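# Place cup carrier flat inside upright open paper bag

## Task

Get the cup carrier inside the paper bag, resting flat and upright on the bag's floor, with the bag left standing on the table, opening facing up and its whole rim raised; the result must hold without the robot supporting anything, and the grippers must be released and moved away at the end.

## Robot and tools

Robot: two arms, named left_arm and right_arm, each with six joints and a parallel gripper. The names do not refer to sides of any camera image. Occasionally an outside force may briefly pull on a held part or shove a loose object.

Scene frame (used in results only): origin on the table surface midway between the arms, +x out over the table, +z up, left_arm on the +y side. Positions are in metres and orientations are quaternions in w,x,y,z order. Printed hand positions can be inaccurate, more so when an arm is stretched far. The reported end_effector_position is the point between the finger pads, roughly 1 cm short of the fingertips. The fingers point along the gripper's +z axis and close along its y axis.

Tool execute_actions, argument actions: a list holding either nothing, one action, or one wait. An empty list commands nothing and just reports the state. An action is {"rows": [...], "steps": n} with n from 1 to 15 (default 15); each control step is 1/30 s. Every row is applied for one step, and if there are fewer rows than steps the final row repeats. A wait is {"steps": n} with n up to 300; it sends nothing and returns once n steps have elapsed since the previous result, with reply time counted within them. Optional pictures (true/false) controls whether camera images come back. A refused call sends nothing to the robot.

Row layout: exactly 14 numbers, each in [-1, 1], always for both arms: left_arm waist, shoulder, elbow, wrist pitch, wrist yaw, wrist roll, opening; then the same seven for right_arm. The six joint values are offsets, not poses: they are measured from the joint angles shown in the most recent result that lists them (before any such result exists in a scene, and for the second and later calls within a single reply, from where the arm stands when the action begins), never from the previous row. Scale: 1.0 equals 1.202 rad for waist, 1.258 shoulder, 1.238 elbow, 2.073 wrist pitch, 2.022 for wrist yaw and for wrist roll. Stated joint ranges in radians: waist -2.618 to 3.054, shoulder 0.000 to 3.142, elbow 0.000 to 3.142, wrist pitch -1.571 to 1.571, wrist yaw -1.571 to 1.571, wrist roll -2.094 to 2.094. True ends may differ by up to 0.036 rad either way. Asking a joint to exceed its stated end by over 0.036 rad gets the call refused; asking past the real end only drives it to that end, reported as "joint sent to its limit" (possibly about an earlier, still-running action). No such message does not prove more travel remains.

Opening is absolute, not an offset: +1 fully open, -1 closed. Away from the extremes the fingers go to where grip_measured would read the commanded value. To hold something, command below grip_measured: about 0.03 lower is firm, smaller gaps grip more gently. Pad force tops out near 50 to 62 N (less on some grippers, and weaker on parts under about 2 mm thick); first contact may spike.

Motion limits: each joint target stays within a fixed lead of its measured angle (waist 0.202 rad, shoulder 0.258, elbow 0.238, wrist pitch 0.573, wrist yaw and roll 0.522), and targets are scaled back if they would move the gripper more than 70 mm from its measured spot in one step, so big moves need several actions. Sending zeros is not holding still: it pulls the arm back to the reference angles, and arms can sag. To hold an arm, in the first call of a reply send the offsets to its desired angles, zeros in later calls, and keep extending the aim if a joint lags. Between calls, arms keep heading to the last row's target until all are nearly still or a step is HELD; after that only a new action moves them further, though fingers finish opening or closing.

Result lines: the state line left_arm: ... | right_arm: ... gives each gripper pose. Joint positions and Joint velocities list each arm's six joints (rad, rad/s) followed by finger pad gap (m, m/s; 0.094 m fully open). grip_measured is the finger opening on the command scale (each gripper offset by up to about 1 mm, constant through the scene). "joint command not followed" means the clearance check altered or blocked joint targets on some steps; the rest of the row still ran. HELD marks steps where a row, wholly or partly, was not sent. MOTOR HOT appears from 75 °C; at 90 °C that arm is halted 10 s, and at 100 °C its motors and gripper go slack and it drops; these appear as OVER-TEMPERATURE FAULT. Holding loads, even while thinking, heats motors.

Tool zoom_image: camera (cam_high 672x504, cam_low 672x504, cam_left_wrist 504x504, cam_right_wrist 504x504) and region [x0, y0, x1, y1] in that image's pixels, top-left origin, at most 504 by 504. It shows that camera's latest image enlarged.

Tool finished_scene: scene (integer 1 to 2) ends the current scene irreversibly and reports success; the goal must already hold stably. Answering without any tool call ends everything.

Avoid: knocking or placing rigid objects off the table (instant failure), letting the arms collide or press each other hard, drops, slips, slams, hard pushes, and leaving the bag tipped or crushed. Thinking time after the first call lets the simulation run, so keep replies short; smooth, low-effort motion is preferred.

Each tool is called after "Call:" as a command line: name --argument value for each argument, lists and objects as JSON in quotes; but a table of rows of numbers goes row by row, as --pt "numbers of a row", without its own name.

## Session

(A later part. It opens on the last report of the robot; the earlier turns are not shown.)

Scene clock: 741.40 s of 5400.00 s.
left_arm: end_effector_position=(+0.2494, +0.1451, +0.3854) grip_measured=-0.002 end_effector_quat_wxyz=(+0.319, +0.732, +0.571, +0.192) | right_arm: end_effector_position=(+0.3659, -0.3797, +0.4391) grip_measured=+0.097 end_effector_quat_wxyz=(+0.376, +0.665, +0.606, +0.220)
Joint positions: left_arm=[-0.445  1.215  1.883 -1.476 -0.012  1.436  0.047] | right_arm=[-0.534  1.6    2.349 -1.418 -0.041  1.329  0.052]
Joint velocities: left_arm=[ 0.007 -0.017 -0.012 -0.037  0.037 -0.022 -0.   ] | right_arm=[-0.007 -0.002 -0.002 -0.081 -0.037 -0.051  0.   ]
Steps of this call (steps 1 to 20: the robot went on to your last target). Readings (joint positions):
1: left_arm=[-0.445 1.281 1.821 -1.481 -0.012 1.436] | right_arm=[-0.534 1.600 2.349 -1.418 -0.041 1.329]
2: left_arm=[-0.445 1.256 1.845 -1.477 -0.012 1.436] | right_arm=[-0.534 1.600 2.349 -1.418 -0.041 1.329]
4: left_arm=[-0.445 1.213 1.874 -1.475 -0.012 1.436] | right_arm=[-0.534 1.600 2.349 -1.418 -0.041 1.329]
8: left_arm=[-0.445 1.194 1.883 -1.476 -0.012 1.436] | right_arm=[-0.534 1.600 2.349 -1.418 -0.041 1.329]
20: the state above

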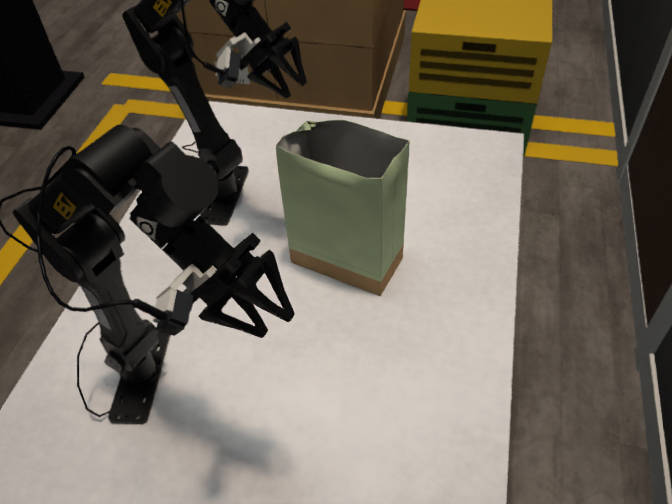

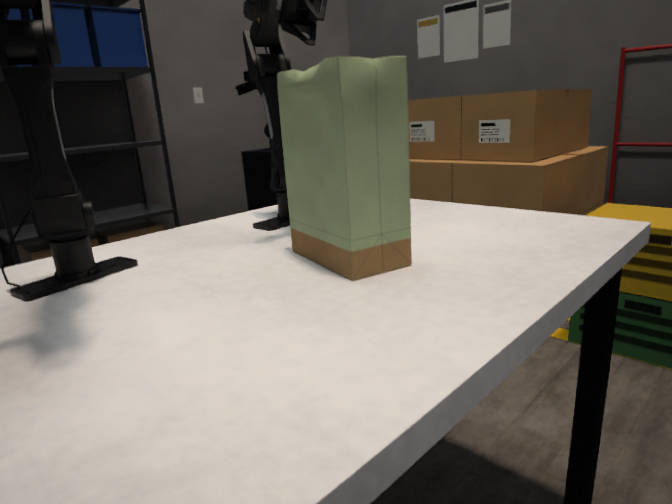

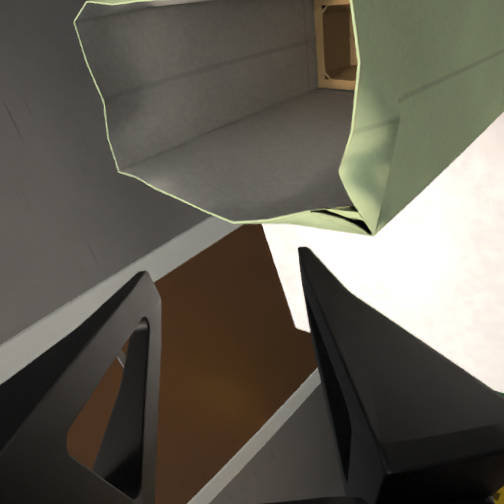

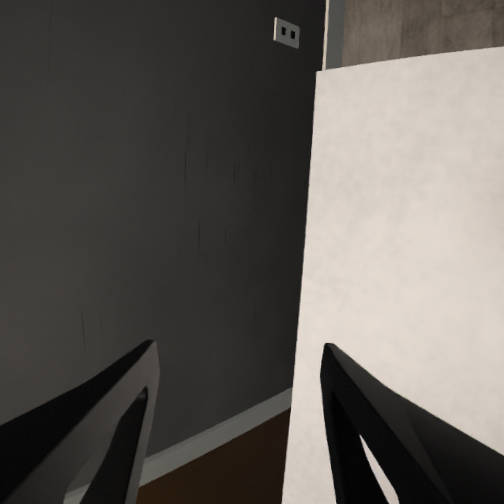

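Call:
execute_actions --actions '[{"rows":[[0,0,0.1,0,0,-0.2,0,0,0,0,0,0,0,0.1],[0,0.05,0.2,0,0,-0.4,0,0,0,0,0,0,0,0.1],[-0.03,0.1,0.3,0,0,-0.6,0,0,0,0,0,0,0,0.1],[-0.05,0.2,0.36,0,0,-0.75,0,0,0,0,0,0,0,0.1]],"steps":15}]' --pictures false

Call:
execute_actions --actions '[{"steps":20}]'

Call:
execute_actions --actions '[{"rows":[[0.2,0,0,0,0,0,0,0,0,0,0,0,0,0.1],[0.5,0,0,0,0,0,0,0,0,0,0,0,0,0.1],[0.9,0,0,0,0,0,0,0,0,0,0,0,0,0.1]],"steps":15}]' --pictures false

Call:
execute_actions --actions '[{"steps":20}]'

Scene clock: 755.40 s of 5400.00 s.
left_arm: end_effector_position=(+0.3005, +0.1071, +0.4534) grip_measured=-0.002 end_effector_quat_wxyz=(+0.444, +0.246, +0.859, -0.062) | right_arm: end_effector_position=(+0.3659, -0.3797, +0.4391) grip_measured=+0.097 end_effector_quat_wxyz=(+0.376, +0.665, +0.606, +0.220)
Joint positions: left_arm=[-0.498  1.478  2.302 -1.466 -0.016  0.128  0.047] | right_arm=[-0.534  1.6    2.349 -1.418 -0.041  1.329  0.052]
Joint velocities: left_arm=[ 0.017  0.002  0.002  0.007 -0.007 -1.37  -0.   ] | right_arm=[-0.002  0.012 -0.007 -0.022 -0.007  0.007 -0.   ]
Steps of this call (steps 1 to 15: the robot went on to your last target; steps 16 to 90: nothing new was sent; then 10.50 s passed at rest; steps 91 to 105: all 15 steps of this action). Readings (joint positions):
91: left_arm=[-0.445 1.218 1.897 -1.484 -0.012 1.378] | right_arm=[-0.534 1.600 2.349 -1.418 -0.041 1.329]
92: left_arm=[-0.445 1.237 1.945 -1.504 -0.013 1.286] | right_arm=[-0.534 1.600 2.349 -1.418 -0.041 1.329]
94: left_arm=[-0.465 1.310 2.107 -1.512 -0.018 1.093] | right_arm=[-0.534 1.600 2.349 -1.418 -0.041 1.329]
98: left_arm=[-0.497 1.437 2.301 -1.457 -0.016 0.703] | right_arm=[-0.534 1.600 2.349 -1.418 -0.041 1.329]
105: the state above

Scene clock: 756.07 s of 5400.00 s.
left_arm: end_effector_position=(+0.3000, +0.1073, +0.4526) grip_measured=-0.002 end_effector_quat_wxyz=(+0.434, +0.162, +0.880, -0.105) | right_arm: end_effector_position=(+0.3659, -0.3797, +0.4391) grip_measured=+0.097 end_effector_quat_wxyz=(+0.376, +0.665, +0.606, +0.220)
Joint positions: left_arm=[-0.498  1.478  2.302 -1.47  -0.016 -0.066  0.047] | right_arm=[-0.534  1.6    2.349 -1.418 -0.041  1.329  0.052]
Joint velocities: left_arm=[ 0.007 -0.012  0.007  0.007  0.037 -0.022 -0.   ] | right_arm=[-0.017 -0.007  0.012 -0.037 -0.037  0.022 -0.   ]
Steps of this call (steps 1 to 20: the robot went on to your last target). Readings (joint positions):
1: left_arm=[-0.498 1.478 2.302 -1.467 -0.016 0.089] | right_arm=[-0.534 1.600 2.349 -1.418 -0.041 1.329]
2: left_arm=[-0.498 1.478 2.302 -1.467 -0.016 0.057] | right_arm=[-0.534 1.600 2.349 -1.418 -0.041 1.329]
4: left_arm=[-0.498 1.478 2.302 -1.468 -0.016 0.012] | right_arm=[-0.534 1.600 2.349 -1.418 -0.041 1.329]
8: left_arm=[-0.498 1.478 2.302 -1.469 -0.016 -0.036] | right_arm=[-0.534 1.600 2.349 -1.418 -0.041 1.329]
20: the state above

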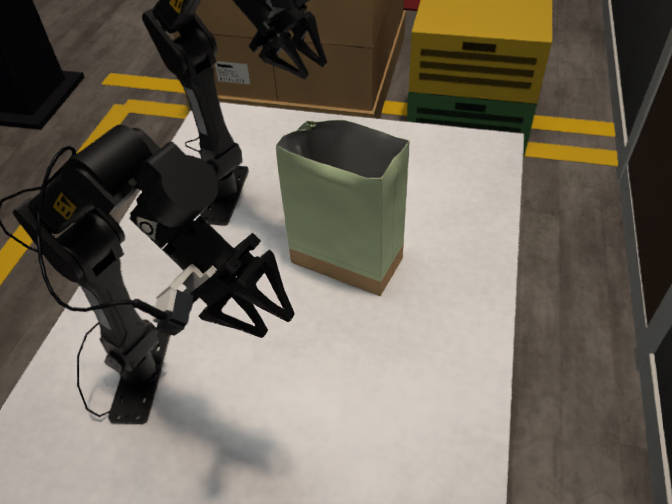

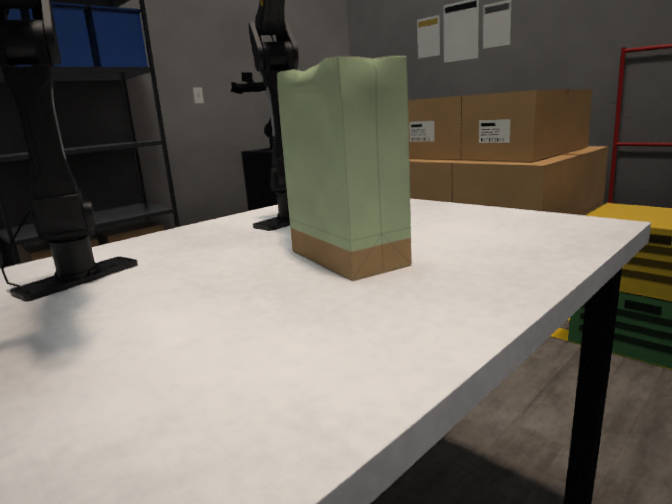

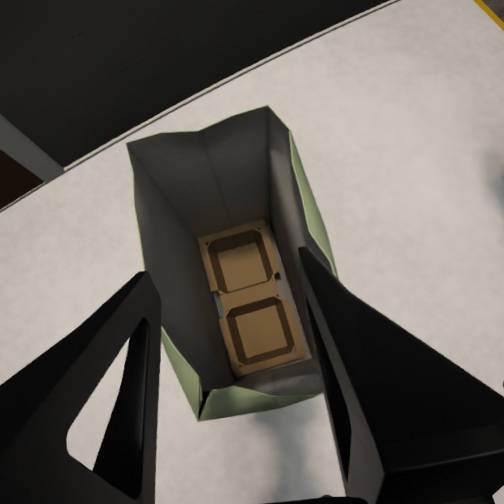

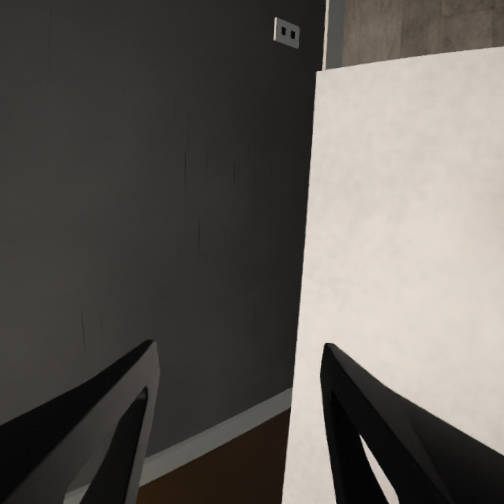

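Scene clock: 756.57 s of 5400.00 s.
left_arm: end_effector_position=(+0.2710, +0.4239, +0.4504) grip_measured=-0.002 end_effector_quat_wxyz=(+0.424, -0.300, +0.845, +0.129) | right_arm: end_effector_position=(+0.3659, -0.3797, +0.4391) grip_measured=+0.097 end_effector_quat_wxyz=(+0.376, +0.665, +0.606, +0.220)
Joint positions: left_arm=[ 0.545  1.485  2.302 -1.47  -0.025 -0.065  0.047] | right_arm=[-0.534  1.6    2.349 -1.418 -0.041  1.329  0.052]
Joint velocities: left_arm=[ 1.072  0.007  0.007  0.037 -0.212  0.037  0.   ] | right_arm=[ 0.002 -0.017 -0.002  0.007 -0.007  0.051  0.   ]
Steps of this call (steps 1 to 15: all 15 steps of this action). Readings (joint positions):
1: left_arm=[-0.465 1.478 2.302 -1.470 0.004 -0.065] | right_arm=[-0.534 1.600 2.349 -1.418 -0.041 1.329]
2: left_arm=[-0.399 1.478 2.302 -1.470 0.009 -0.065] | right_arm=[-0.534 1.600 2.349 -1.418 -0.041 1.329]
4: left_arm=[-0.247 1.480 2.302 -1.470 0.002 -0.065] | right_arm=[-0.534 1.600 2.349 -1.418 -0.041 1.329]
8: left_arm=[0.054 1.484 2.302 -1.470 -0.007 -0.065] | right_arm=[-0.534 1.600 2.349 -1.418 -0.041 1.329]
15: the state above

Scene clock: 757.23 s of 5400.00 s.
left_arm: end_effector_position=(+0.2642, +0.4330, +0.4504) grip_measured=-0.002 end_effector_quat_wxyz=(+0.422, -0.315, +0.839, +0.136) | right_arm: end_effector_position=(+0.3659, -0.3797, +0.4391) grip_measured=+0.097 end_effector_quat_wxyz=(+0.376, +0.665, +0.606, +0.220)
Joint positions: left_arm=[ 0.582  1.485  2.302 -1.47  -0.024 -0.065  0.047] | right_arm=[-0.534  1.6    2.349 -1.418 -0.041  1.329  0.052]
Joint velocities: left_arm=[ 0.002  0.002 -0.007  0.007  0.081 -0.051 -0.   ] | right_arm=[ 0.012 -0.017  0.002  0.007 -0.037 -0.007 -0.   ]
Steps of this call (steps 1 to 20: the robot went on to your last target). Readings (joint positions):
1: left_arm=[0.571 1.485 2.302 -1.470 -0.031 -0.065] | right_arm=[-0.534 1.600 2.349 -1.418 -0.041 1.329]
2: left_arm=[0.581 1.485 2.302 -1.470 -0.032 -0.065] | right_arm=[-0.534 1.600 2.349 -1.418 -0.041 1.329]
4: left_arm=[0.582 1.485 2.302 -1.470 -0.030 -0.065] | right_arm=[-0.534 1.600 2.349 -1.418 -0.041 1.329]
8: left_arm=[0.582 1.485 2.302 -1.470 -0.027 -0.065] | right_arm=[-0.534 1.600 2.349 -1.418 -0.041 1.329]
20: the state above

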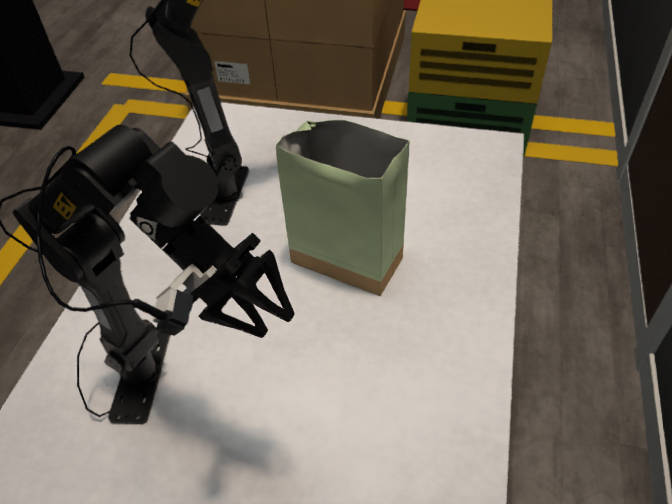

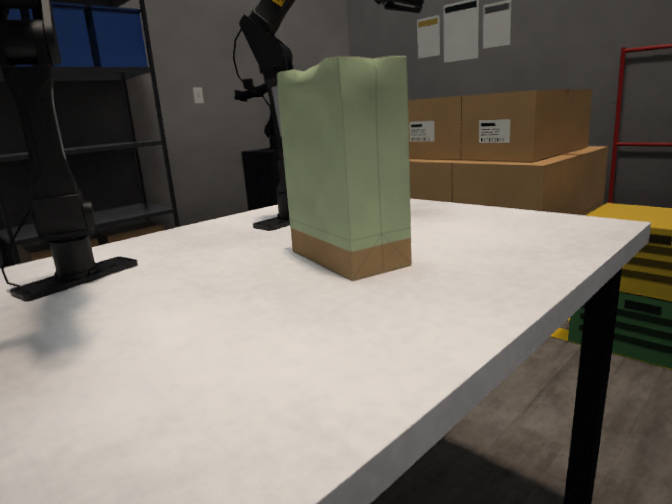

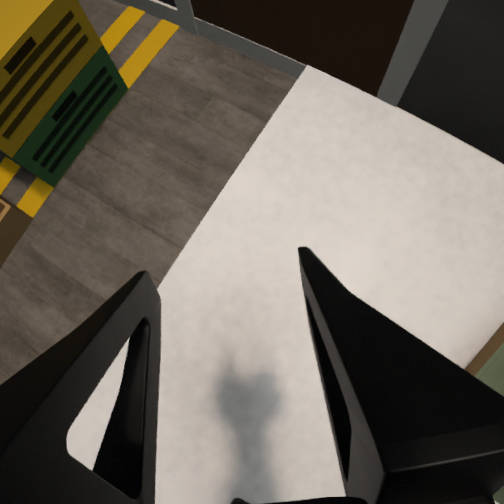

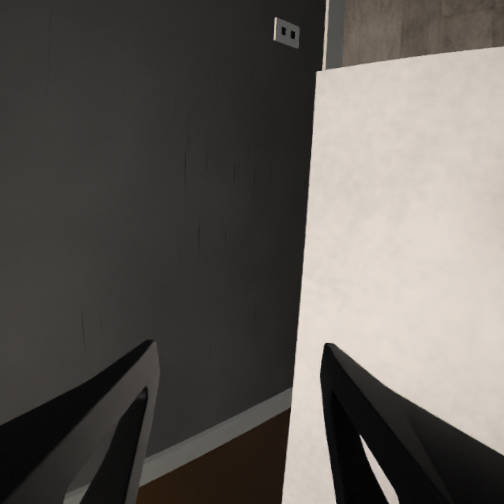

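Call:
finished_scene --scene 2

The scene is finished: the task was done.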